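# Grind salt mill: head seven quarter turns clockwise

## Task

A full salt mill (cast-iron body, round wooden head) stands free on the table, with a stripe on the body aligned to a line on top of the head. Rotate the head 7 quarter turns (630 degrees) clockwise as seen from above, relative to the body. Only the final net rotation counts, full revolutions included. The mill must end upright on the table, and the result must hold without the robot supporting it. Finish by releasing the mill and moving the hands away.

## Robot and tools

Robot: two arms, left_arm and right_arm, facing each other across the table. left_arm's base is on the +y side; the names do not refer to image sides. Each arm carries an identical right-handed five-finger hand, so hand axes and numbers mean the same thing on both arms.

World frame: origin on the table top midway between the arm bases, z up, table surface at z = 0. Result lines give each hand point's position (m), orientation as quaternion wxyz, and linear (m/s) and angular (rad/s) velocity in this frame. Printed positions can be slightly off, more so at long reach.

Hand point: a point 0.05 m in front of the palm, where index pad and thumb tip meet in a pinch. Its +z runs along the straightened fingers (fingertips 0.06 to 0.07 m past it), +y points out of the palm, and +x runs across the palm toward the little finger. A bracket at the wrist on the little-finger side protrudes 0.03 m past the point along +y and 0.11 m across the palm; it can collide with things.

execute_actions: argument actions is a list holding zero or one item; pictures (boolean) optional. An empty list returns the current state. An item {"rows": [...], "steps": n} runs 1 to 15 rows, n at most 15 (default 15), each step 1/30 s; the final row repeats if steps exceed rows. An item {"steps": n} alone waits up to 300 steps, counted from the previous result. Each row is one flat list of 28 numbers, all in [-1, 1], covering both arms: left_arm dx, dy, dz, rx, ry, rz, then left_gripper little, ring, middle, index, thumb_bend, thumb_turn, force_limit, speed, then the same 14 for right_arm and right_gripper.

The six arm numbers are an offset, not a pose: expressed in that hand point's own axes, measured from its pose in the most recent result showing it (or from where it stands at action start, for later calls in one reply). Every row is measured from that same base, not from the row before. Scale: 1.0 equals 0.6 m or 180 degrees; rx, ry, rz form a single rotation vector. All zeros means go back to the base pose, not hold still.

The eight hand numbers are absolute targets. Fingers: +1 straight, -1 curled into the palm. thumb_bend: +1 straight, -1 fully bent. thumb_turn: +1 beside the palm, -1 opposite the fingers. A pinch is roughly index -0.22, thumb_bend -0.75, thumb_turn -0.57. force_limit maps -1..+1 to about 0..10 N fingertip force (0..15 N for the two thumb motors) and only stops closing. speed maps -1..+1 to near zero..full (full travel 0.6 s). There is no no-change value: repeat the hand's last eight numbers, or before any were sent, its hand_measured six values plus hand_force_limit and hand_speed.

move: target is one 28-number row as above (same offsets, same base rule). Both hand points travel straight lines ending together, 0.5 to 10 s. speed is the top path speed in m/s, 0.002 to 0.5 (default 0.25); rotation is capped at twice that in rad/s. stop_force (optional, 9 to 40 N, one value for both arms) ends an arm's path when its wrist sensor feels that much extra push against the motion; the arm then backs off two steps and holds. Use it only slowly, not while the hand point rotates, and omit it when moving away from something the hand is pressing. The result adds a move: line, e.g. done, off_target, moving, held, fault or contact, plus limits=paced (pose clipped) or limits=held (steps blocked), and each hand point's remaining distance.

wait: seconds from 0 to 10; nothing new is sent. zoom_image: camera (cam_high, cam_left_wrist, cam_right_wrist) and region [x0, y0, x1, y1] in pixels from the top-left, no larger than 504 by 504. show_instructions shows the reference images. finished_scene: scene is the current scene's number; it ends and grades the scene irreversibly.

Motion behaviour: each step the commanded pose is clipped to within 100 mm and 16 degrees of the measured pose; motion lags commands by about 0.17 s; position wins over orientation if both cannot be met. After an action an arm continues only to its last clipped pose, so check the result and send the remainder. HELD or pose unreachable lines mean a clearance check altered or blocked commands.

Gripping: with thumb_turn fully in front of the palm the hand can wrap objects 0.035 to 0.08 m across; turn the thumb before reaching. Motors move only when their target changes by 0.01 or more, then lock. Feedback per hand: hand_measured, hand_stopped_by (moving, target, force, stalled, fault), hand_load_n (positive pushes finger open). A lost grip shows as loads near 0. For a gentle grip close at speed -0.9 or below. To loosen, target more open than hand_measured.

Wrist force and Wrist torque lines are in each end effector's axes, noisy (offset up to about 4 N), saturating near 50 N.

Avoid: arms or hands striking or pressing each other; pushing into firm surfaces past contact (arms are stiff). A joint torque at its limit (133 N m for shoulder and elbow, 24.9 N m for wrists) or 150 N outside force stops that arm for 10 s. Motors warn at 70 °C and brake at 85 °C; do not hold loads longer than needed. Never let the mill tip over or leave the table; keep the body from turning with the head.

Cameras: cam_high (fixed overhead), cam_left_wrist, cam_right_wrist, each 896x504, with supplied pinhole-plus-radial calibrations that may be slightly off.

Each tool is called after "Request:" as name(argument=value, ...) on one line, values as JSON.

Reference images:

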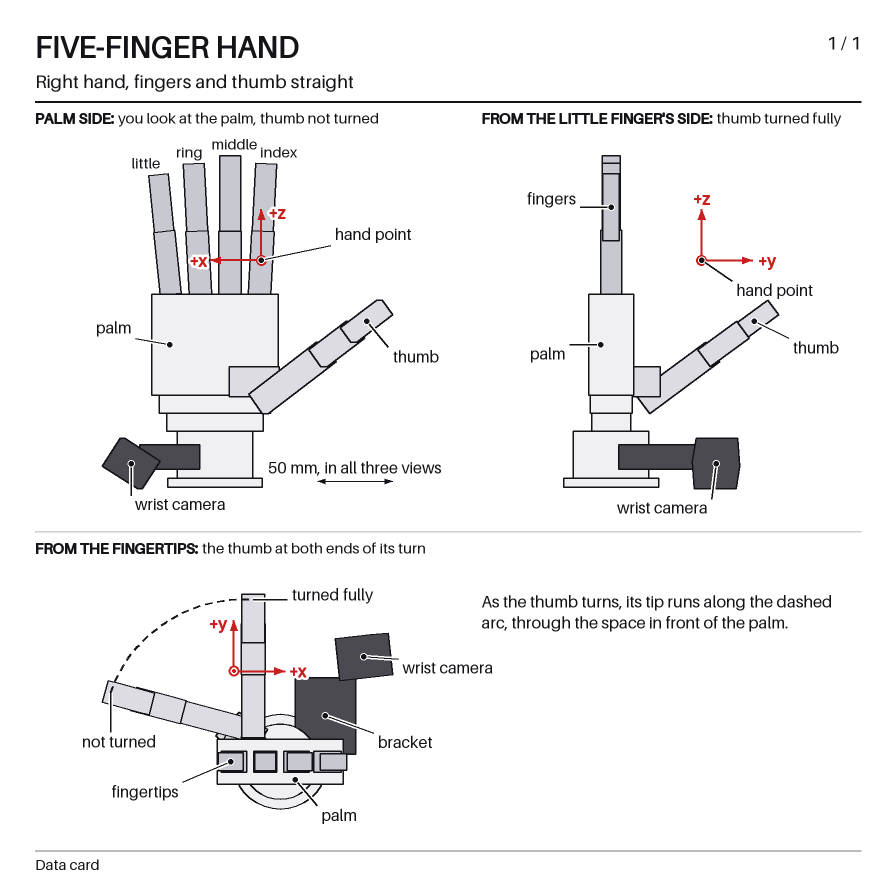

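## Session

I'll start by looking at the current state of the scene.

Request:
execute_actions(actions=[])

Scene clock: 0.00 s of 11100.00 s.
left_arm: end_effector_position=(+0.3206, +0.4404, +0.4833) hand_measured=(+1.000, +1.000, +1.000, +1.000, +1.000, +1.000) hand_load_n=(+0.0, +0.0, +0.0, +0.0, +0.0, +0.0) hand_stopped_by=(target, target, target, target, target, target) hand_force_limit=0.00 hand_speed=-0.80 end_effector_quat_wxyz=(+0.015, +0.333, +0.942, -0.019) end_effector_velocity=(+0.000, +0.000, +0.000) end_effector_angular_velocity=(+0.000, +0.000, -0.001) | right_arm: end_effector_position=(+0.2080, -0.3135, +0.4758) hand_measured=(+1.000, +1.000, +1.000, +1.000, +1.000, +1.000) hand_load_n=(+0.0, +0.0, +0.0, +0.0, +0.0, +0.0) hand_stopped_by=(target, target, target, target, target, target) hand_force_limit=0.00 hand_speed=-0.80 end_effector_quat_wxyz=(+0.004, -0.280, +0.960, -0.011) end_effector_velocity=(-0.000, -0.000, +0.001) end_effector_angular_velocity=(+0.000, +0.000, +0.000)
Joint positions: left_arm=[ 0.534 -1.733  1.323  1.934  1.583 -1.869] | right_arm=[-1.201 -1.703  1.326  1.939  1.592 -1.872]
Joint velocities: left_arm=[ 0.     0.    -0.     0.    -0.     0.002] | right_arm=[ 0.    -0.    -0.002  0.002 -0.     0.   ]
Motor temperatures (°C, as the motors report them): left_arm=[25 27 25 37 35 36] | right_arm=[26 29 29 37 36 33]
Wrist force (N, on the end effector, along its own x y z axes, offset not removed): no reading
Wrist torque (N m, same axes, about the end effector's origin, offset not removed): no reading
Hand target (left_arm): +0.321, +0.440, +0.483; +0.015, +0.333, +0.942, -0.019
Hand target (right_arm): +0.208, -0.313, +0.476; +0.004, -0.280, +0.960, -0.011

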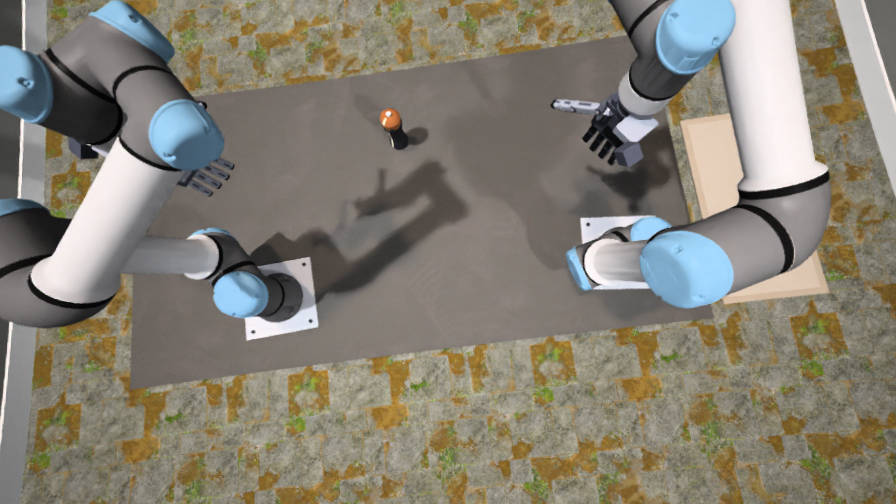

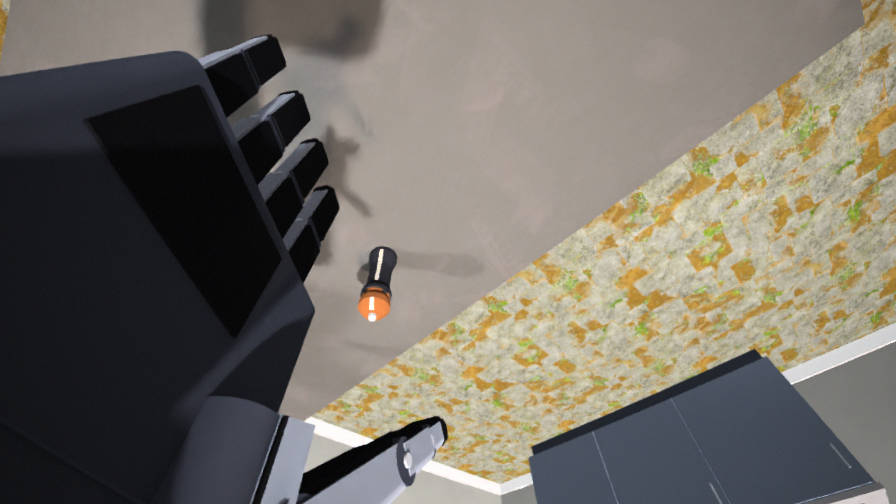

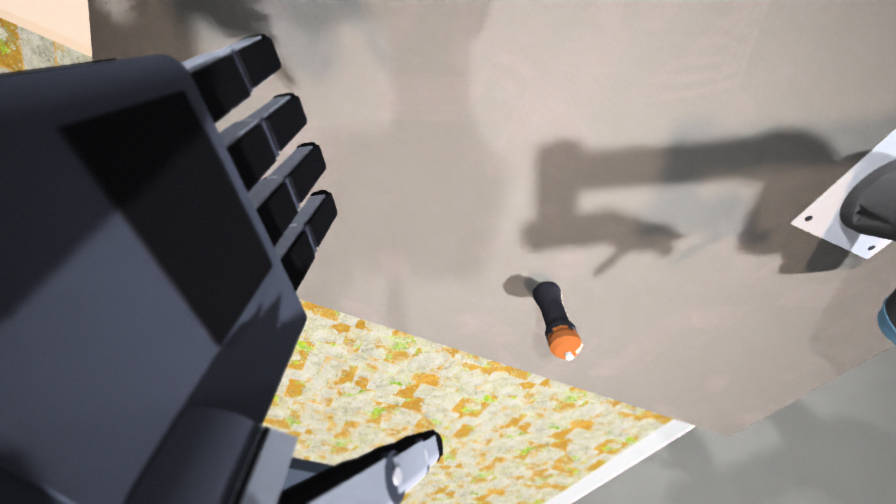

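Request:
zoom_image(camera="cam_high", region=[340, 80, 460, 170])

Request:
zoom_image(camera="cam_left_wrist", region=[320, 230, 440, 340])

Request:
zoom_image(camera="cam_right_wrist", region=[490, 265, 620, 375])

Region (340, 80, 460, 170) of cam_high's 896x504 image, scaled by 4.200, with more detail than that image has; it fills the top 378 rows of this view, and the rest is white.

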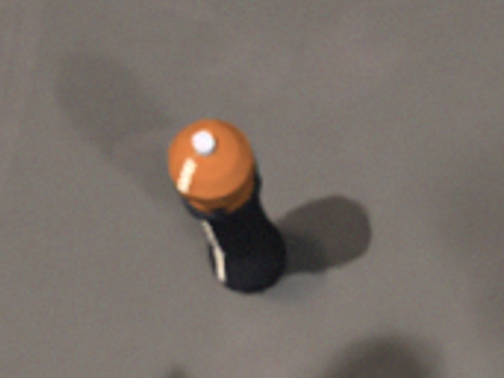

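Region (320, 230, 440, 340) of cam_left_wrist's 896x504 image, scaled by 4.200, with more detail than that image has; it fills the top 462 rows of this view, and the rest is white.

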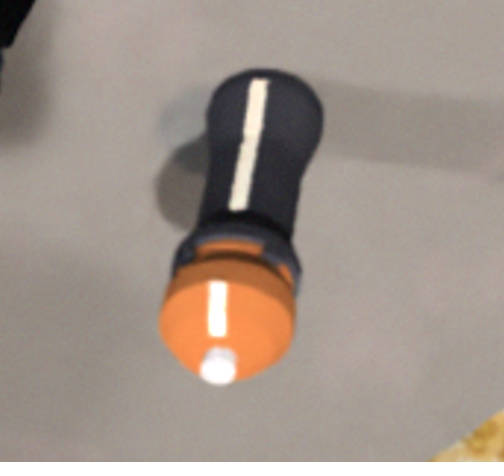

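Region (490, 265, 620, 375) of cam_right_wrist's 896x504 image, scaled by 3.877, with more detail than that image has; it fills the top 426 rows of this view, and the rest is white.

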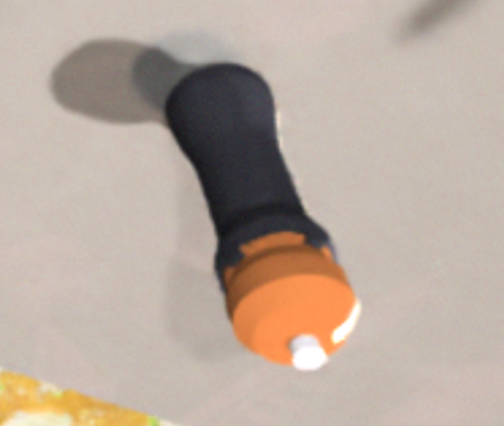

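Request:
move(target=[-0.175, -0.0885, 0.115, 0, 0, -0.94, -1, 0.6, 0.6, 0.6, 0.8, -1, 0, 0.3, -0.5508, 0.21, 0.6393, -0.6588, 0.1087, 0.6574, 0.95, 0.95, 0.95, 0.95, 0.95, -1, 0, 0.3], speed=0.4)

Scene clock: 124.87 s of 11100.00 s.
left_arm: end_effector_position=(+0.3698, +0.3303, +0.4197) hand_measured=(-1.000, +0.600, +0.600, +0.600, +0.800, -1.000) hand_load_n=(+0.0, +0.0, +0.0, +0.0, +0.0, +0.0) hand_stopped_by=(target, target, target, target, target, target) hand_force_limit=0.00 hand_speed=0.30 end_effector_quat_wxyz=(+0.017, +0.907, -0.421, +0.016) end_effector_velocity=(+0.000, +0.000, +0.000) end_effector_angular_velocity=(+0.000, +0.000, +0.000) | right_arm: end_effector_position=(+0.4250, -0.0370, +0.0898) hand_measured=(+0.950, +0.950, +0.950, +0.950, +0.950, -1.000) hand_load_n=(+0.0, +0.0, +0.0, +0.0, +0.0, +0.0) hand_stopped_by=(target, target, target, target, target, target) hand_force_limit=0.00 hand_speed=0.30 end_effector_quat_wxyz=(-0.299, +0.640, +0.300, +0.641) end_effector_velocity=(+0.001, +0.000, +0.000) end_effector_angular_velocity=(+0.002, -0.003, -0.016)
Joint positions: left_arm=[ 0.823 -1.278  1.008  1.8    1.596 -4.533] | right_arm=[-0.671 -1.149  2.149 -0.999  1.493  1.569]
Joint velocities: left_arm=[ 0.     0.    -0.     0.001 -0.     0.   ] | right_arm=[ 0.009  0.006 -0.007 -0.002  0.025 -0.001]
Motor temperatures (°C, as the motors report them): left_arm=[25 27 25 37 35 36] | right_arm=[26 29 29 37 36 33]
Wrist force (N, on the end effector, along its own x y z axes, offset not removed): left_arm=[-0.2 -2.6 -1.7] | right_arm=[-1.5 0.3 -1.2]
Wrist torque (N m, same axes, about the end effector's origin, offset not removed): left_arm=[0.09 0.06 -0.40] | right_arm=[0.22 0.41 -0.06]
Hand target (left_arm): +0.370, +0.330, +0.420; +0.017, +0.907, -0.421, +0.016
Hand target (right_arm): +0.425, -0.037, +0.090; -0.299, +0.640, +0.300, +0.641
Off the commanded pose (left_arm): 0.000 m, 0 deg.
Off the commanded pose (right_arm): 0.001 m, 0 deg.
After step 90, 117.00 s passed at rest.
move: done; limits=paced
camera_calibration (this result's frames):
cam_left_wrist: T_world_to_cam=[[-0.82417, -0.561961, 0.0703101, 0.455336], [-0.452386, 0.727931, 0.515231, -0.292835], [-0.340721, 0.392831, -0.854163, 0.487667], [0, 0, 0, 1]] pos_world=[0.408958, 0.277474, 0.53541]
cam_right_wrist: T_world_to_cam=[[0.753167, -0.645839, -0.125023, -0.334758], [-0.448393, -0.364958, -0.815935, 0.250073], [0.481334, 0.670595, -0.564464, 0.00284732], [0, 0, 0, 1]] pos_world=[0.362889, -0.126843, 0.163798]

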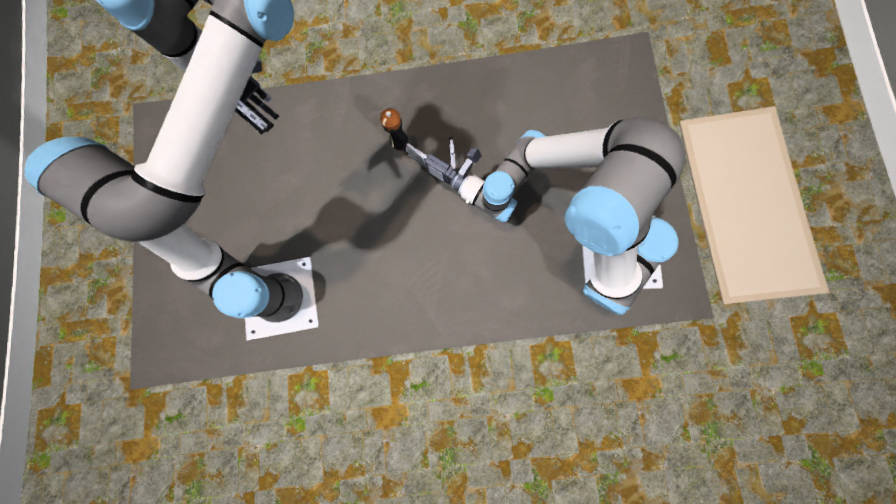

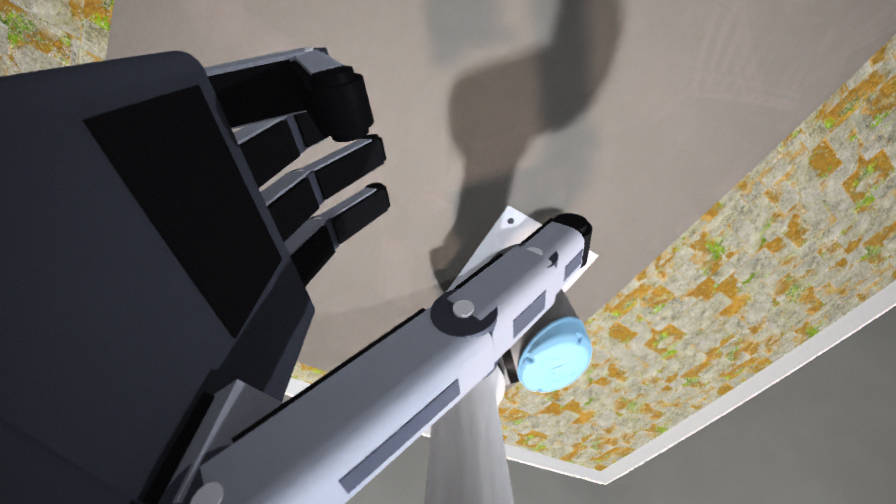

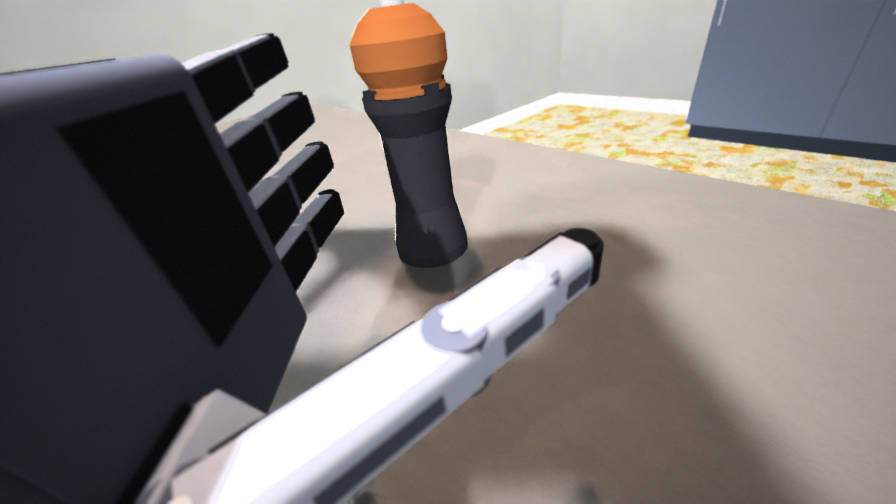

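Request:
zoom_image(camera="cam_right_wrist", region=[270, 0, 550, 290])

Region (270, 0, 550, 290) of cam_right_wrist's 896x504 image, scaled by 1.738, with more detail than that image has; it fills the left 487 columns of this view, and the rest is white.

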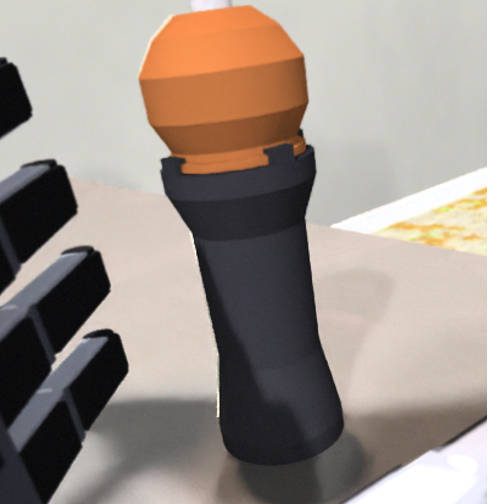

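Request:
move(target=[0.2401, 0.1638, 0.2631, 0.2449, -0.1187, -0.2584, -1, -1, 0.6, 0.6, 1, -0.5, 0, 0.3, -0.0967, -0.02, 0.0667, 0, 0, 0, 1, 1, 1, 1, 1, -1, 0, 0.3], speed=0.35)

Scene clock: 247.17 s of 11100.00 s.
left_arm: end_effector_position=(+0.3900, +0.1498, +0.2704) hand_measured=(-1.000, -1.000, +0.600, +0.600, +1.000, -0.500) hand_load_n=(+0.0, +0.0, +0.0, +0.0, +0.0, +0.0) hand_stopped_by=(target, target, target, target, target, target) hand_force_limit=0.00 hand_speed=0.30 end_effector_quat_wxyz=(-0.381, +0.924, -0.001, +0.000) end_effector_velocity=(+0.000, -0.002, -0.001) end_effector_angular_velocity=(+0.010, -0.002, +0.012) | right_arm: end_effector_position=(+0.4416, +0.0014, +0.0319) hand_measured=(+1.000, +1.000, +1.000, +1.000, +1.000, -1.000) hand_load_n=(+0.0, +0.0, +0.0, +0.0, +0.0, +0.0) hand_stopped_by=(target, target, target, target, target, target) hand_force_limit=0.00 hand_speed=0.30 end_effector_quat_wxyz=(-0.299, +0.640, +0.300, +0.641) end_effector_velocity=(+0.000, +0.000, -0.001) end_effector_angular_velocity=(-0.001, +0.000, -0.000)
Joint positions: left_arm=[ 0.387 -0.805  0.92   2.187  1.261 -5.955] | right_arm=[-0.636 -0.953  2.036 -1.083  1.528  1.569]
Joint velocities: left_arm=[-0.001  0.012 -0.011  0.012  0.004 -0.014] | right_arm=[ 0.     0.002 -0.002  0.001  0.    -0.001]
Motor temperatures (°C, as the motors report them): left_arm=[25 27 25 37 35 36] | right_arm=[26 29 29 37 36 33]
Wrist force (N, on the end effector, along its own x y z axes, offset not removed): left_arm=[-0.5 -2.1 -2.3] | right_arm=[-2.9 -0.2 0.3]
Wrist torque (N m, same axes, about the end effector's origin, offset not removed): left_arm=[0.05 0.23 -0.32] | right_arm=[0.04 0.51 -0.15]
Hand target (left_arm): +0.390, +0.150, +0.270; -0.382, +0.924, -0.000, +0.000
Hand target (right_arm): +0.442, +0.001, +0.032; -0.299, +0.640, +0.300, +0.641
Off the commanded pose (left_arm): 0.000 m, 0 deg.
Off the commanded pose (right_arm): 0.000 m, 0 deg.
After step 90, 117.00 s passed at rest.
move: done
camera_calibration (this result's frames):
cam_left_wrist: T_world_to_cam=[[-0.101736, -0.744727, -0.65957, 0.324101], [-0.82459, -0.307766, 0.474691, 0.235889], [-0.556508, 0.592168, -0.582783, 0.418869], [0, 0, 0, 1]] pos_world=[0.460589, 0.0659242, 0.345903]
cam_right_wrist: T_world_to_cam=[[0.753176, -0.645845, -0.124939, -0.329767], [-0.448343, -0.365008, -0.815939, 0.224229], [0.481366, 0.670562, -0.564476, -0.0635415], [0, 0, 0, 1]] pos_world=[0.379491, -0.0885241, 0.105889]

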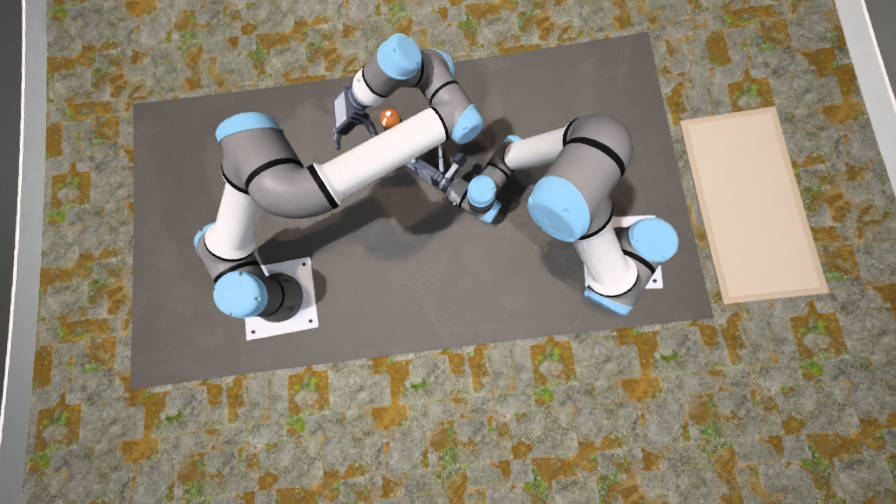

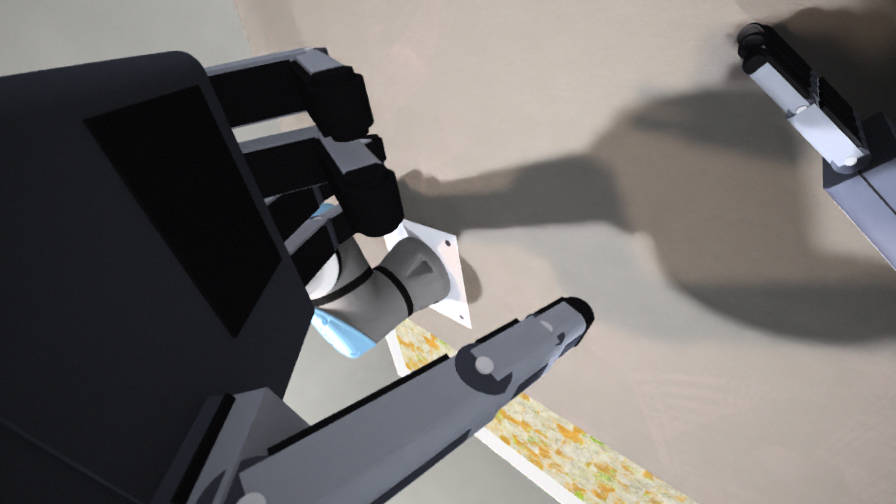

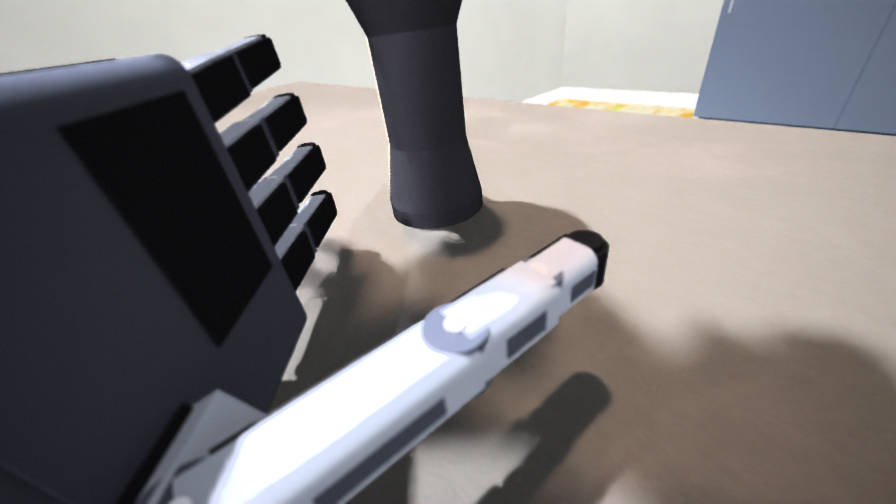

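Request:
zoom_image(camera="cam_right_wrist", region=[300, 0, 560, 260])

Region (300, 0, 560, 260) of cam_right_wrist's 896x504 image, scaled by 1.938, with more detail than that image has.

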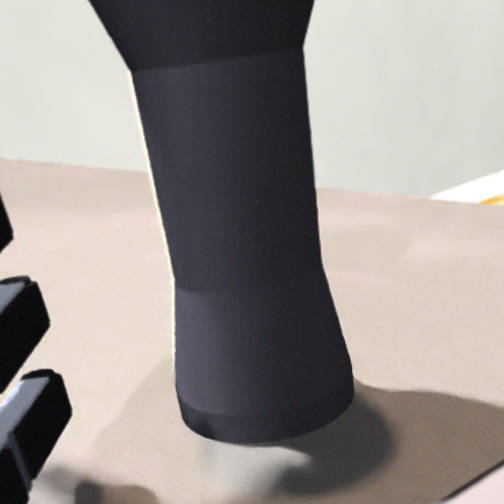

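Request:
move(target=[0, 0, 0, 0, 0, 0, -1, -1, 0.6, 0.6, 1, -0.5, 0, 0.3, 0, 0.0133, 0.22, 0, 0, 0, 1, 1, 1, 1, 1, -1, 0, 0.3], speed=0.12)

Scene clock: 280.20 s of 11100.00 s.
left_arm: end_effector_position=(+0.3900, +0.1498, +0.2704) hand_measured=(-1.000, -1.000, +0.600, +0.600, +1.000, -0.500) hand_load_n=(+0.0, +0.0, +0.0, +0.0, +0.0, +0.0) hand_stopped_by=(target, target, target, target, target, target) hand_force_limit=0.00 hand_speed=0.30 end_effector_quat_wxyz=(-0.381, +0.924, -0.001, +0.000) end_effector_velocity=(+0.000, -0.000, -0.000) end_effector_angular_velocity=(-0.002, -0.001, +0.001) | right_arm: end_effector_position=(+0.5324, +0.0971, +0.0321) hand_measured=(+1.000, +1.000, +1.000, +1.000, +1.000, -1.000) hand_load_n=(+0.0, +0.0, +0.0, +0.0, +0.0, +0.0) hand_stopped_by=(target, target, target, target, target, target) hand_force_limit=0.00 hand_speed=0.30 end_effector_quat_wxyz=(-0.299, +0.640, +0.300, +0.641) end_effector_velocity=(+0.002, +0.002, -0.000) end_effector_angular_velocity=(+0.000, +0.002, -0.001)
Joint positions: left_arm=[ 0.387 -0.805  0.92   2.187  1.261 -5.955] | right_arm=[-0.641 -0.772  1.629 -0.856  1.524  1.569]
Joint velocities: left_arm=[ 0.    -0.    -0.    -0.001  0.    -0.   ] | right_arm=[-0.     0.005 -0.01   0.007  0.001  0.002]
Motor temperatures (°C, as the motors report them): left_arm=[25 27 25 37 35 36] | right_arm=[26 29 29 37 36 33]
Wrist force (N, on the end effector, along its own x y z axes, offset not removed): left_arm=[-0.1 0.3 -0.9] | right_arm=[-2.9 2.1 0.3]
Wrist torque (N m, same axes, about the end effector's origin, offset not removed): left_arm=[0.36 0.15 -0.14] | right_arm=[0.41 0.41 -0.23]
Hand target (left_arm): +0.390, +0.150, +0.270; -0.381, +0.924, -0.001, +0.000
Hand target (right_arm): +0.532, +0.098, +0.032; -0.299, +0.640, +0.300, +0.641
Off the commanded pose (left_arm): 0.000 m, 0 deg.
Off the commanded pose (right_arm): 0.001 m, 0 deg.
After step 90, 28.37 s passed at rest.
move: done
camera_calibration (this result's frames):
cam_left_wrist: T_world_to_cam=[[-0.101766, -0.744721, -0.659572, 0.324099], [-0.824602, -0.307734, 0.47469, 0.235872], [-0.556485, 0.592191, -0.582782, 0.418857], [0, 0, 0, 1]] pos_world=[0.46057, 0.065906, 0.345902]
cam_right_wrist: T_world_to_cam=[[0.753011, -0.646021, -0.125024, -0.33616], [-0.44846, -0.364819, -0.81596, 0.300085], [0.481516, 0.670495, -0.564428, -0.171445], [0, 0, 0, 1]] pos_world=[0.470262, 0.00726329, 0.10606]

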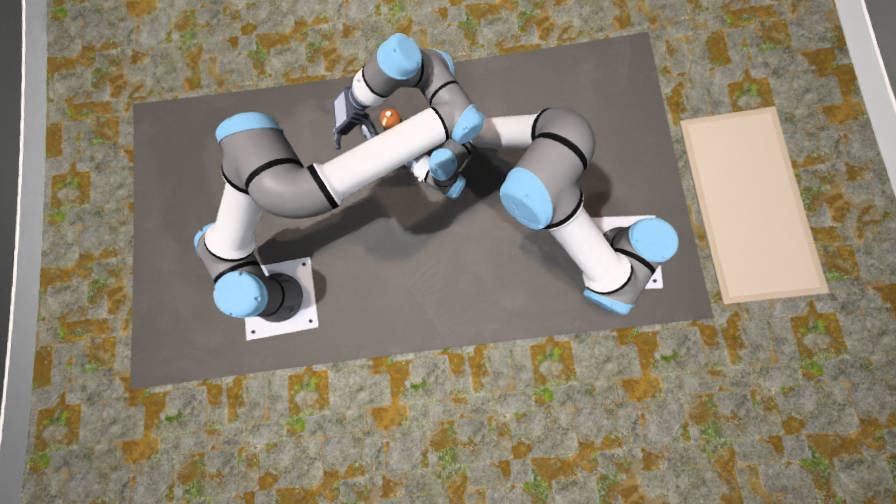

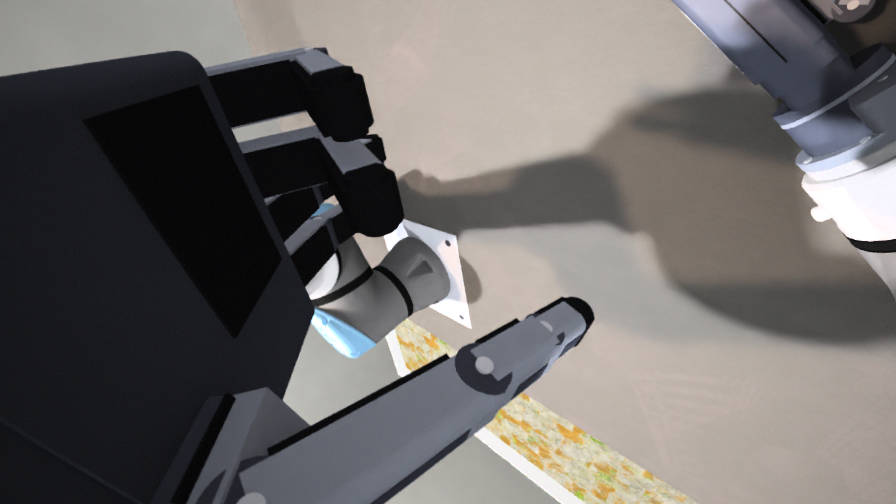

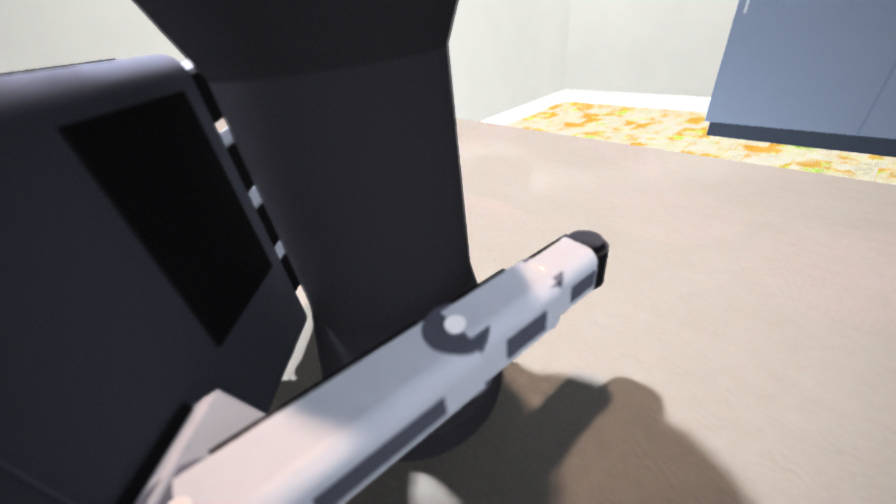

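Request:
execute_actions(actions=[{"rows": [[0,0,0,0,0,0,-1,-1,0.6,0.6,1,-0.5,0,0.3, 0,0.001,0,0,0,0,0,0,0,0,1,-1,1,1],[0,0,0,0,0,0,-1,-1,0.6,0.6,1,-0.5,0,0.3, 0,0.002,0,0,0,0,0,0,0,0,1,-1,1,1],[0,0,0,0,0,0,-1,-1,0.6,0.6,1,-0.5,0,0.3, 0,0.003,0,0,0,0,0,0,0,0,1,-1,1,1],[0,0,0,0,0,0,-1,-1,0.6,0.6,1,-0.5,0,0.3, 0,0.004,0,0,0,0,0,0,0,0,1,-1,1,1],[0,0,0,0,0,0,-1,-1,0.6,0.6,1,-0.5,0,0.3, 0,0.005,0,0,0,0,0,0,0,0,1,-1,1,1],[0,0,0,0,0,0,-1,-1,0.6,0.6,1,-0.5,0,0.3, 0,0.006,0,0,0,0,0,0,0,0,1,-1,1,1],[0,0,0,0,0,0,-1,-1,0.6,0.6,1,-0.5,0,0.3, 0,0.006,0,0,0,0,0,0,0,0,1,-1,1,1],[0,0,0,0,0,0,-1,-1,0.6,0.6,1,-0.5,0,0.3, 0,0.006,0,0,0,0,0,0,0,0,1,-1,1,1],[0,0,0,0,0,0,-1,-1,0.6,0.6,1,-0.5,0,0.3, 0,0.006,0,0,0,0,0,0,0,0,1,-1,1,1],[0,0,0,0,0,0,-1,-1,0.6,0.6,1,-0.5,0,0.3, 0,0.006,0,0,0,0,0,0,0,0,1,-1,1,1],[0,0,0,0,0,0,-1,-1,0.6,0.6,1,-0.5,0,0.3, 0,0.006,0,0,0,0,-1,-1,-1,-1,-1,-1,1,-0.6]], "steps": 15}], pictures=false)

Request:
wait(seconds=1.0)

Scene clock: 311.53 s of 11100.00 s.
left_arm: end_effector_position=(+0.3900, +0.1498, +0.2704) hand_measured=(-1.000, -1.000, +0.600, +0.600, +1.000, -0.500) hand_load_n=(+0.0, +0.0, +0.0, +0.0, +0.0, +0.0) hand_stopped_by=(target, target, target, target, target, target) hand_force_limit=0.00 hand_speed=0.30 end_effector_quat_wxyz=(-0.381, +0.924, -0.001, +0.000) end_effector_velocity=(+0.000, -0.000, -0.000) end_effector_angular_velocity=(-0.001, -0.001, +0.000) | right_arm: end_effector_position=(+0.5349, +0.0950, +0.0321) hand_measured=(+0.024, +0.024, +0.024, +0.024, +0.974, -1.000) hand_load_n=(+0.0, +0.0, +0.0, +0.0, +0.0, +0.0) hand_stopped_by=(moving, moving, moving, moving, moving, target) hand_force_limit=1.00 hand_speed=-0.60 end_effector_quat_wxyz=(-0.299, +0.640, +0.300, +0.641) end_effector_velocity=(+0.002, -0.002, +0.000) end_effector_angular_velocity=(-0.001, -0.002, -0.001)
Joint positions: left_arm=[ 0.387 -0.805  0.92   2.187  1.261 -5.955] | right_arm=[-0.646 -0.773  1.631 -0.858  1.518  1.569]
Joint velocities: left_arm=[-0.     0.    -0.    -0.001 -0.    -0.   ] | right_arm=[-0.004 -0.001  0.002 -0.002 -0.003 -0.002]
Motor temperatures (°C, as the motors report them): left_arm=[25 27 25 37 35 36] | right_arm=[26 29 29 37 36 33]
Wrist force (N, on the end effector, along its own x y z axes, offset not removed): left_arm=[-0.1 0.4 -0.9] | right_arm=[-3.2 0.7 -0.1]
Wrist torque (N m, same axes, about the end effector's origin, offset not removed): left_arm=[0.44 0.23 -0.03] | right_arm=[0.12 0.54 -0.18]
Hand target (left_arm): +0.390, +0.150, +0.270; -0.381, +0.924, -0.001, +0.000
Hand target (right_arm): +0.535, +0.095, +0.032; -0.299, +0.640, +0.300, +0.641
Off the commanded pose (left_arm): 0.000 m, 0 deg.
Off the commanded pose (right_arm): 0.000 m, 0 deg.
Steps of this call (steps 1 to 90: nothing new was sent; then 27.83 s passed at rest; steps 91 to 105: all 15 steps of this action). Readings (end_effector_position | what the end effector reports):
91: left_arm (+0.3900, +0.1498, +0.2704) | right_arm (+0.5324, +0.0975, +0.0321) | left_arm hand_measured=(-1.000, -1.000, +0.600, +0.600, +1.000, -0.500) hand_load_n=(+0.0, +0.0, +0.0, +0.0, +0.0, +0.0) hand_stopped_by=(target, target, target, target, target, target) hand_force_limit=0.00 hand_speed=0.30 | right_arm hand_measured=(+1.000, +1.000, +1.000, +1.000, +1.000, -1.000) hand_load_n=(+0.0, +0.0, +0.0, +0.0, +0.0, +0.0) hand_stopped_by=(moving, moving, moving, moving, target, target) hand_force_limit=1.00 hand_speed=1.00
92: left_arm (+0.3900, +0.1498, +0.2704) | right_arm (+0.5324, +0.0975, +0.0321) | left_arm hand_measured=(-1.000, -1.000, +0.600, +0.600, +1.000, -0.500) hand_load_n=(+0.0, +0.0, +0.0, +0.0, +0.0, +0.0) hand_stopped_by=(target, target, target, target, target, target) hand_force_limit=0.00 hand_speed=0.30 | right_arm hand_measured=(+1.000, +1.000, +1.000, +1.000, +1.000, -1.000) hand_load_n=(+0.0, +0.0, +0.0, +0.0, +0.0, +0.0) hand_stopped_by=(moving, moving, moving, moving, target, target) hand_force_limit=1.00 hand_speed=1.00
94: left_arm (+0.3900, +0.1498, +0.2704) | right_arm (+0.5326, +0.0973, +0.0320) | left_arm hand_measured=(-1.000, -1.000, +0.600, +0.600, +1.000, -0.500) hand_load_n=(+0.0, +0.0, +0.0, +0.0, +0.0, +0.0) hand_stopped_by=(target, target, target, target, target, target) hand_force_limit=0.00 hand_speed=0.30 | right_arm hand_measured=(+0.904, +0.902, +0.902, +0.904, +1.000, -1.000) hand_load_n=(+0.0, +0.0, +0.0, +0.0, +0.0, +0.0) hand_stopped_by=(moving, moving, moving, moving, target, target) hand_force_limit=1.00 hand_speed=1.00
98: left_arm (+0.3900, +0.1498, +0.2704) | right_arm (+0.5338, +0.0961, +0.0321) | left_arm hand_measured=(-1.000, -1.000, +0.600, +0.600, +1.000, -0.500) hand_load_n=(+0.0, +0.0, +0.0, +0.0, +0.0, +0.0) hand_stopped_by=(target, target, target, target, target, target) hand_force_limit=0.00 hand_speed=0.30 | right_arm hand_measured=(+0.460, +0.460, +0.460, +0.460, +1.000, -1.000) hand_load_n=(+0.0, +0.0, +0.0, +0.0, +0.0, +0.0) hand_stopped_by=(moving, moving, moving, moving, target, target) hand_force_limit=1.00 hand_speed=1.00
105: the state above

Scene clock: 312.53 s of 11100.00 s.
left_arm: end_effector_position=(+0.3900, +0.1498, +0.2704) hand_measured=(-1.000, -1.000, +0.600, +0.600, +1.000, -0.500) hand_load_n=(+0.0, +0.0, +0.0, +0.0, +0.0, +0.0) hand_stopped_by=(target, target, target, target, target, target) hand_force_limit=0.00 hand_speed=0.30 end_effector_quat_wxyz=(-0.381, +0.924, -0.001, +0.000) end_effector_velocity=(+0.000, +0.000, -0.000) end_effector_angular_velocity=(-0.000, -0.000, +0.000) | right_arm: end_effector_position=(+0.5352, +0.0949, +0.0323) hand_measured=(-0.594, -0.570, -0.564, -0.474, +0.566, -1.000) hand_load_n=(+11.0, +7.5, +8.0, +4.0, +13.0, -3.0) hand_stopped_by=(force, force, force, force, moving, target) hand_force_limit=1.00 hand_speed=-0.60 end_effector_quat_wxyz=(-0.299, +0.640, +0.300, +0.641) end_effector_velocity=(-0.000, -0.000, -0.001) end_effector_angular_velocity=(-0.001, +0.001, -0.000)
Joint positions: left_arm=[ 0.387 -0.805  0.92   2.187  1.261 -5.955] | right_arm=[-0.647 -0.773  1.631 -0.858  1.517  1.569]
Joint velocities: left_arm=[ 0.     0.     0.    -0.001 -0.    -0.   ] | right_arm=[-0.     0.     0.001  0.     0.    -0.   ]
Motor temperatures (°C, as the motors report them): left_arm=[25 27 25 37 35 36] | right_arm=[26 29 29 37 36 33]
Wrist force (N, on the end effector, along its own x y z axes, offset not removed): left_arm=[-2.0 0.7 -0.7] | right_arm=[21.1 3.9 -7.9]
Wrist torque (N m, same axes, about the end effector's origin, offset not removed): left_arm=[0.40 0.31 -0.25] | right_arm=[0.46 -1.45 0.57]
Hand target (left_arm): +0.390, +0.150, +0.270; -0.381, +0.924, -0.001, +0.000
Hand target (right_arm): +0.535, +0.095, +0.032; -0.299, +0.640, +0.300, +0.641
Off the commanded pose (left_arm): 0.000 m, 0 deg.
Off the commanded pose (right_arm): 0.000 m, 0 deg.
Steps of this call (steps 1 to 30: nothing new was sent). Readings (end_effector_position | what the end effector reports):
1: left_arm (+0.3900, +0.1498, +0.2704) | right_arm (+0.5350, +0.0950, +0.0321) | left_arm hand_measured=(-1.000, -1.000, +0.600, +0.600, +1.000, -0.500) hand_load_n=(+0.0, +0.0, +0.0, +0.0, +0.0, +0.0) hand_stopped_by=(target, target, target, target, target, target) hand_force_limit=0.00 hand_speed=0.30 | right_arm hand_measured=(+0.002, +0.002, +0.002, +0.002, +0.960, -1.000) hand_load_n=(+0.0, +0.0, +0.0, +0.0, +0.0, +0.0) hand_stopped_by=(moving, moving, moving, moving, moving, target) hand_force_limit=1.00 hand_speed=-0.60
2: left_arm (+0.3900, +0.1498, +0.2704) | right_arm (+0.5350, +0.0949, +0.0321) | left_arm hand_measured=(-1.000, -1.000, +0.600, +0.600, +1.000, -0.500) hand_load_n=(+0.0, +0.0, +0.0, +0.0, +0.0, +0.0) hand_stopped_by=(target, target, target, target, target, target) hand_force_limit=0.00 hand_speed=0.30 | right_arm hand_measured=(-0.020, -0.020, -0.020, -0.020, +0.946, -1.000) hand_load_n=(+0.0, +0.0, +0.0, +0.0, +0.0, +0.0) hand_stopped_by=(moving, moving, moving, moving, moving, target) hand_force_limit=1.00 hand_speed=-0.60
4: left_arm (+0.3900, +0.1498, +0.2704) | right_arm (+0.5351, +0.0949, +0.0321) | left_arm hand_measured=(-1.000, -1.000, +0.600, +0.600, +1.000, -0.500) hand_load_n=(+0.0, +0.0, +0.0, +0.0, +0.0, +0.0) hand_stopped_by=(target, target, target, target, target, target) hand_force_limit=0.00 hand_speed=0.30 | right_arm hand_measured=(-0.064, -0.064, -0.064, -0.064, +0.918, -1.000) hand_load_n=(+0.0, +0.0, +0.0, +0.0, +0.0, +0.0) hand_stopped_by=(moving, moving, moving, moving, moving, target) hand_force_limit=1.00 hand_speed=-0.60
8: left_arm (+0.3900, +0.1498, +0.2704) | right_arm (+0.5351, +0.0949, +0.0321) | left_arm hand_measured=(-1.000, -1.000, +0.600, +0.600, +1.000, -0.500) hand_load_n=(+0.0, +0.0, +0.0, +0.0, +0.0, +0.0) hand_stopped_by=(target, target, target, target, target, target) hand_force_limit=0.00 hand_speed=0.30 | right_arm hand_measured=(-0.154, -0.154, -0.154, -0.154, +0.860, -1.000) hand_load_n=(+0.0, +0.0, +0.0, +0.0, +0.0, +0.0) hand_stopped_by=(moving, moving, moving, moving, moving, target) hand_force_limit=1.00 hand_speed=-0.60
30: the state above
camera_calibration (this result's frames):
cam_left_wrist: T_world_to_cam=[[-0.101736, -0.744727, -0.65957, 0.324101], [-0.82459, -0.307766, 0.474691, 0.235889], [-0.556508, 0.592168, -0.582783, 0.418869], [0, 0, 0, 1]] pos_world=[0.460589, 0.0659243, 0.345903]
cam_right_wrist: T_world_to_cam=[[0.753025, -0.646005, -0.125021, -0.339742], [-0.4482, -0.364481, -0.816254, 0.300589], [0.481737, 0.670694, -0.564003, -0.171275], [0, 0, 0, 1]] pos_world=[0.473068, 0.00495682, 0.106282]

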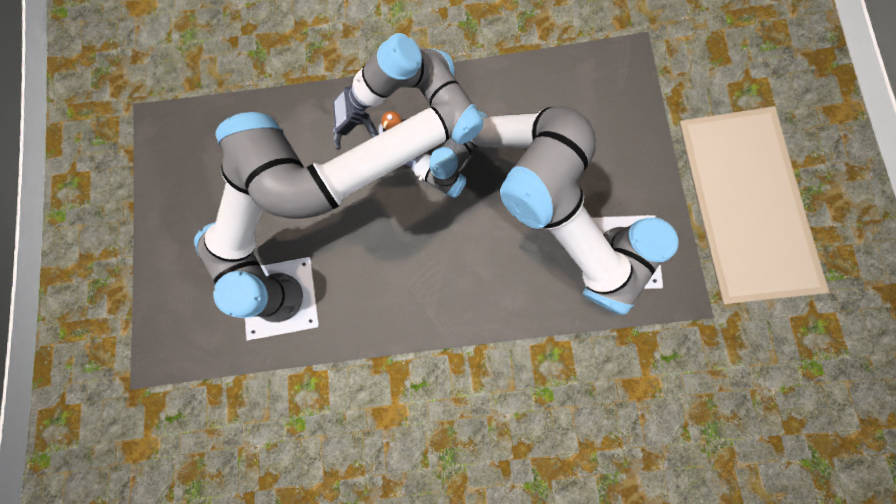

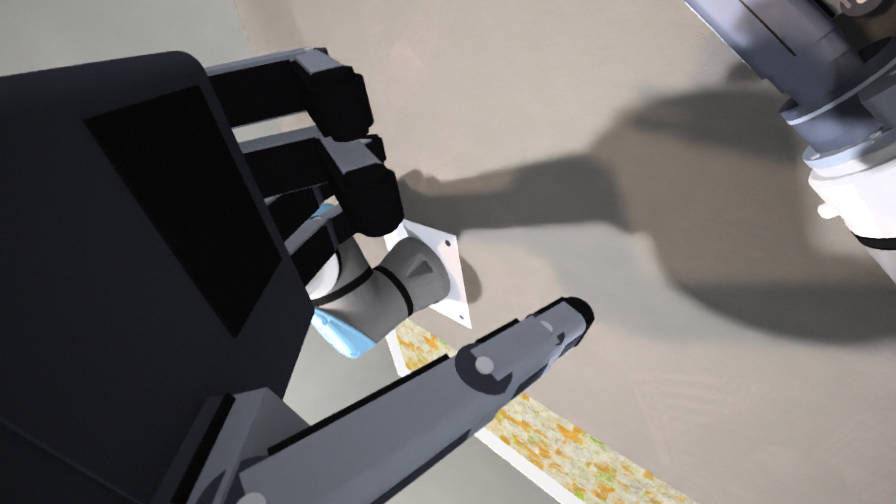

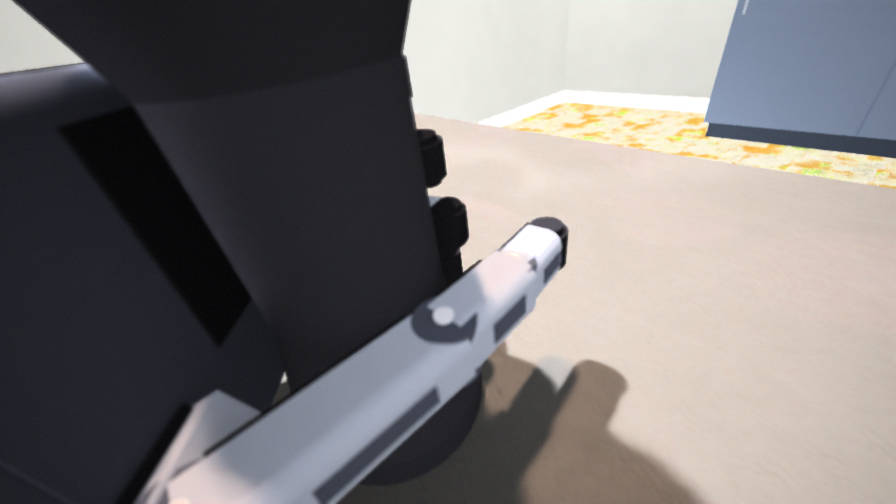

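Request:
execute_actions(actions=[])

Request:
zoom_image(camera="cam_high", region=[340, 80, 460, 170])

Scene clock: 317.57 s of 11100.00 s.
left_arm: end_effector_position=(+0.3900, +0.1498, +0.2704) hand_measured=(-1.000, -1.000, +0.600, +0.600, +1.000, -0.500) hand_load_n=(+0.0, +0.0, +0.0, +0.0, +0.0, +0.0) hand_stopped_by=(target, target, target, target, target, target) hand_force_limit=0.00 hand_speed=0.30 end_effector_quat_wxyz=(-0.381, +0.924, -0.001, +0.000) end_effector_velocity=(+0.000, +0.000, +0.000) end_effector_angular_velocity=(+0.000, +0.001, -0.000) | right_arm: end_effector_position=(+0.5352, +0.0948, +0.0321) hand_measured=(-0.594, -0.570, -0.564, -0.474, +0.534, -1.000) hand_load_n=(+10.5, +7.0, +8.5, +5.0, +14.0, -5.0) hand_stopped_by=(force, force, force, force, force, target) hand_force_limit=1.00 hand_speed=-0.60 end_effector_quat_wxyz=(-0.299, +0.640, +0.300, +0.641) end_effector_velocity=(-0.000, +0.000, -0.000) end_effector_angular_velocity=(-0.000, +0.000, -0.000)
Joint positions: left_arm=[ 0.387 -0.805  0.92   2.187  1.261 -5.955] | right_arm=[-0.647 -0.773  1.631 -0.858  1.517  1.569]
Joint velocities: left_arm=[ 0.     0.    -0.     0.001 -0.     0.001] | right_arm=[ 0.  0. -0.  0.  0. -0.]
Motor temperatures (°C, as the motors report them): left_arm=[25 27 25 37 35 36] | right_arm=[26 29 29 37 36 33]
Wrist force (N, on the end effector, along its own x y z axes, offset not removed): left_arm=[0.0 -0.7 -3.5] | right_arm=[24.9 0.9 -6.2]
Wrist torque (N m, same axes, about the end effector's origin, offset not removed): left_arm=[0.41 0.12 -0.15] | right_arm=[0.45 -1.36 1.01]
Hand target (left_arm): +0.390, +0.150, +0.270; -0.381, +0.924, -0.001, +0.000
Hand target (right_arm): +0.535, +0.095, +0.032; -0.299, +0.640, +0.300, +0.641
Off the commanded pose (left_arm): 0.000 m, 0 deg.
Off the commanded pose (right_arm): 0.000 m, 0 deg.
Steps of this call (steps 1 to 90: nothing new was sent; then 2.03 s passed at rest). Readings (end_effector_position | what the end effector reports):
1: left_arm (+0.3900, +0.1498, +0.2704) | right_arm (+0.5352, +0.0948, +0.0323) | left_arm hand_measured=(-1.000, -1.000, +0.600, +0.600, +1.000, -0.500) hand_load_n=(+0.0, +0.0, +0.0, +0.0, +0.0, +0.0) hand_stopped_by=(target, target, target, target, target, target) hand_force_limit=0.00 hand_speed=0.30 | right_arm hand_measured=(-0.594, -0.570, -0.564, -0.474, +0.552, -1.000) hand_load_n=(+11.0, +7.5, +8.5, +4.0, +14.0, -3.0) hand_stopped_by=(force, force, force, force, moving, target) hand_force_limit=1.00 hand_speed=-0.60
2: left_arm (+0.3900, +0.1498, +0.2704) | right_arm (+0.5352, +0.0948, +0.0323) | left_arm hand_measured=(-1.000, -1.000, +0.600, +0.600, +1.000, -0.500) hand_load_n=(+0.0, +0.0, +0.0, +0.0, +0.0, +0.0) hand_stopped_by=(target, target, target, target, target, target) hand_force_limit=0.00 hand_speed=0.30 | right_arm hand_measured=(-0.594, -0.570, -0.564, -0.474, +0.538, -1.000) hand_load_n=(+11.5, +8.0, +8.5, +4.0, +15.0, -3.0) hand_stopped_by=(force, force, force, force, moving, target) hand_force_limit=1.00 hand_speed=-0.60
4: left_arm (+0.3900, +0.1498, +0.2704) | right_arm (+0.5352, +0.0948, +0.0323) | left_arm hand_measured=(-1.000, -1.000, +0.600, +0.600, +1.000, -0.500) hand_load_n=(+0.0, +0.0, +0.0, +0.0, +0.0, +0.0) hand_stopped_by=(target, target, target, target, target, target) hand_force_limit=0.00 hand_speed=0.30 | right_arm hand_measured=(-0.594, -0.570, -0.564, -0.474, +0.532, -1.000) hand_load_n=(+10.0, +6.5, +8.0, +5.0, +14.0, -4.5) hand_stopped_by=(force, force, force, force, force, target) hand_force_limit=1.00 hand_speed=-0.60
8: left_arm (+0.3900, +0.1498, +0.2704) | right_arm (+0.5352, +0.0948, +0.0323) | left_arm hand_measured=(-1.000, -1.000, +0.600, +0.600, +1.000, -0.500) hand_load_n=(+0.0, +0.0, +0.0, +0.0, +0.0, +0.0) hand_stopped_by=(target, target, target, target, target, target) hand_force_limit=0.00 hand_speed=0.30 | right_arm hand_measured=(-0.594, -0.570, -0.564, -0.474, +0.534, -1.000) hand_load_n=(+10.0, +7.0, +8.0, +5.0, +14.0, -4.5) hand_stopped_by=(force, force, force, force, force, target) hand_force_limit=1.00 hand_speed=-0.60
90: the state above
camera_calibration (this result's frames):
cam_left_wrist: T_world_to_cam=[[-0.101768, -0.744722, -0.65957, 0.3241], [-0.824603, -0.307731, 0.474691, 0.235872], [-0.556483, 0.592191, -0.582783, 0.418856], [0, 0, 0, 1]] pos_world=[0.46057, 0.0659064, 0.345903]
cam_right_wrist: T_world_to_cam=[[0.752986, -0.646047, -0.125041, -0.339742], [-0.448484, -0.364793, -0.815958, 0.300501], [0.481533, 0.670484, -0.564426, -0.17123], [0, 0, 0, 1]] pos_world=[0.473044, 0.00493867, 0.106068]

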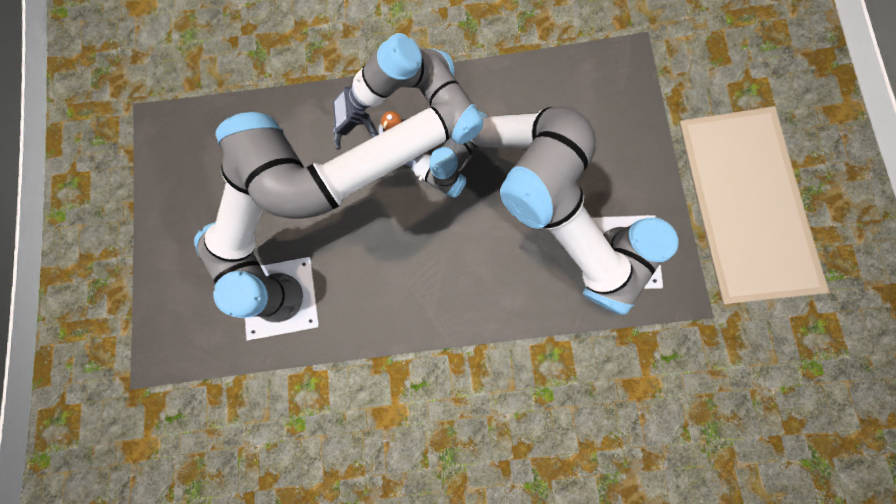

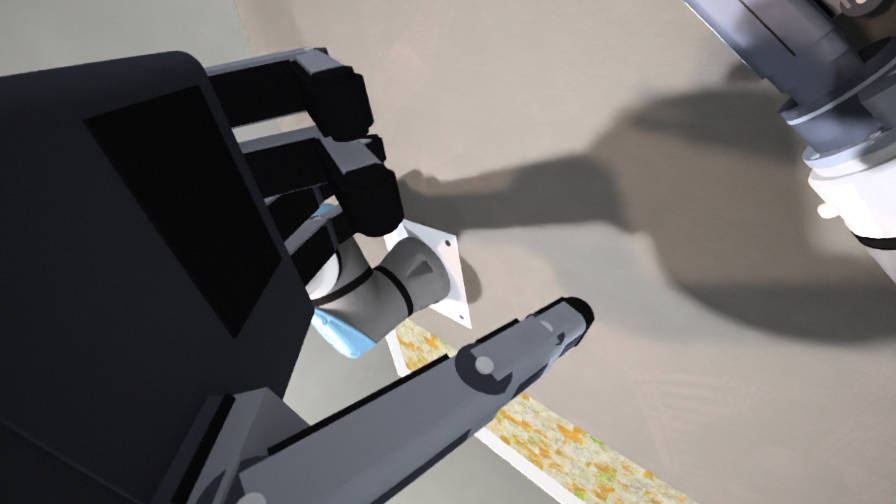

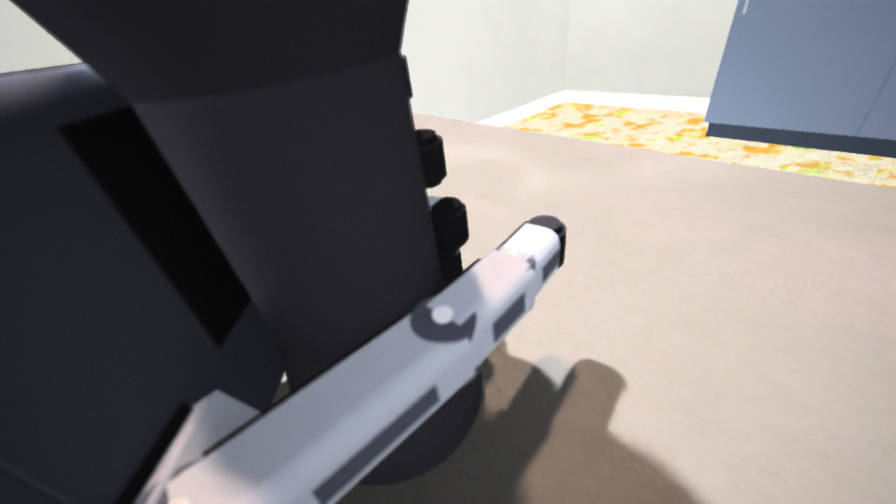

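Region (340, 80, 460, 170) of cam_high's 896x504 image, scaled by 4.200, with more detail than that image has; it fills the top 378 rows of this view, and the rest is white.

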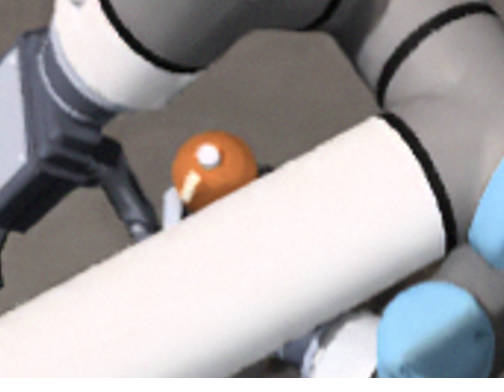

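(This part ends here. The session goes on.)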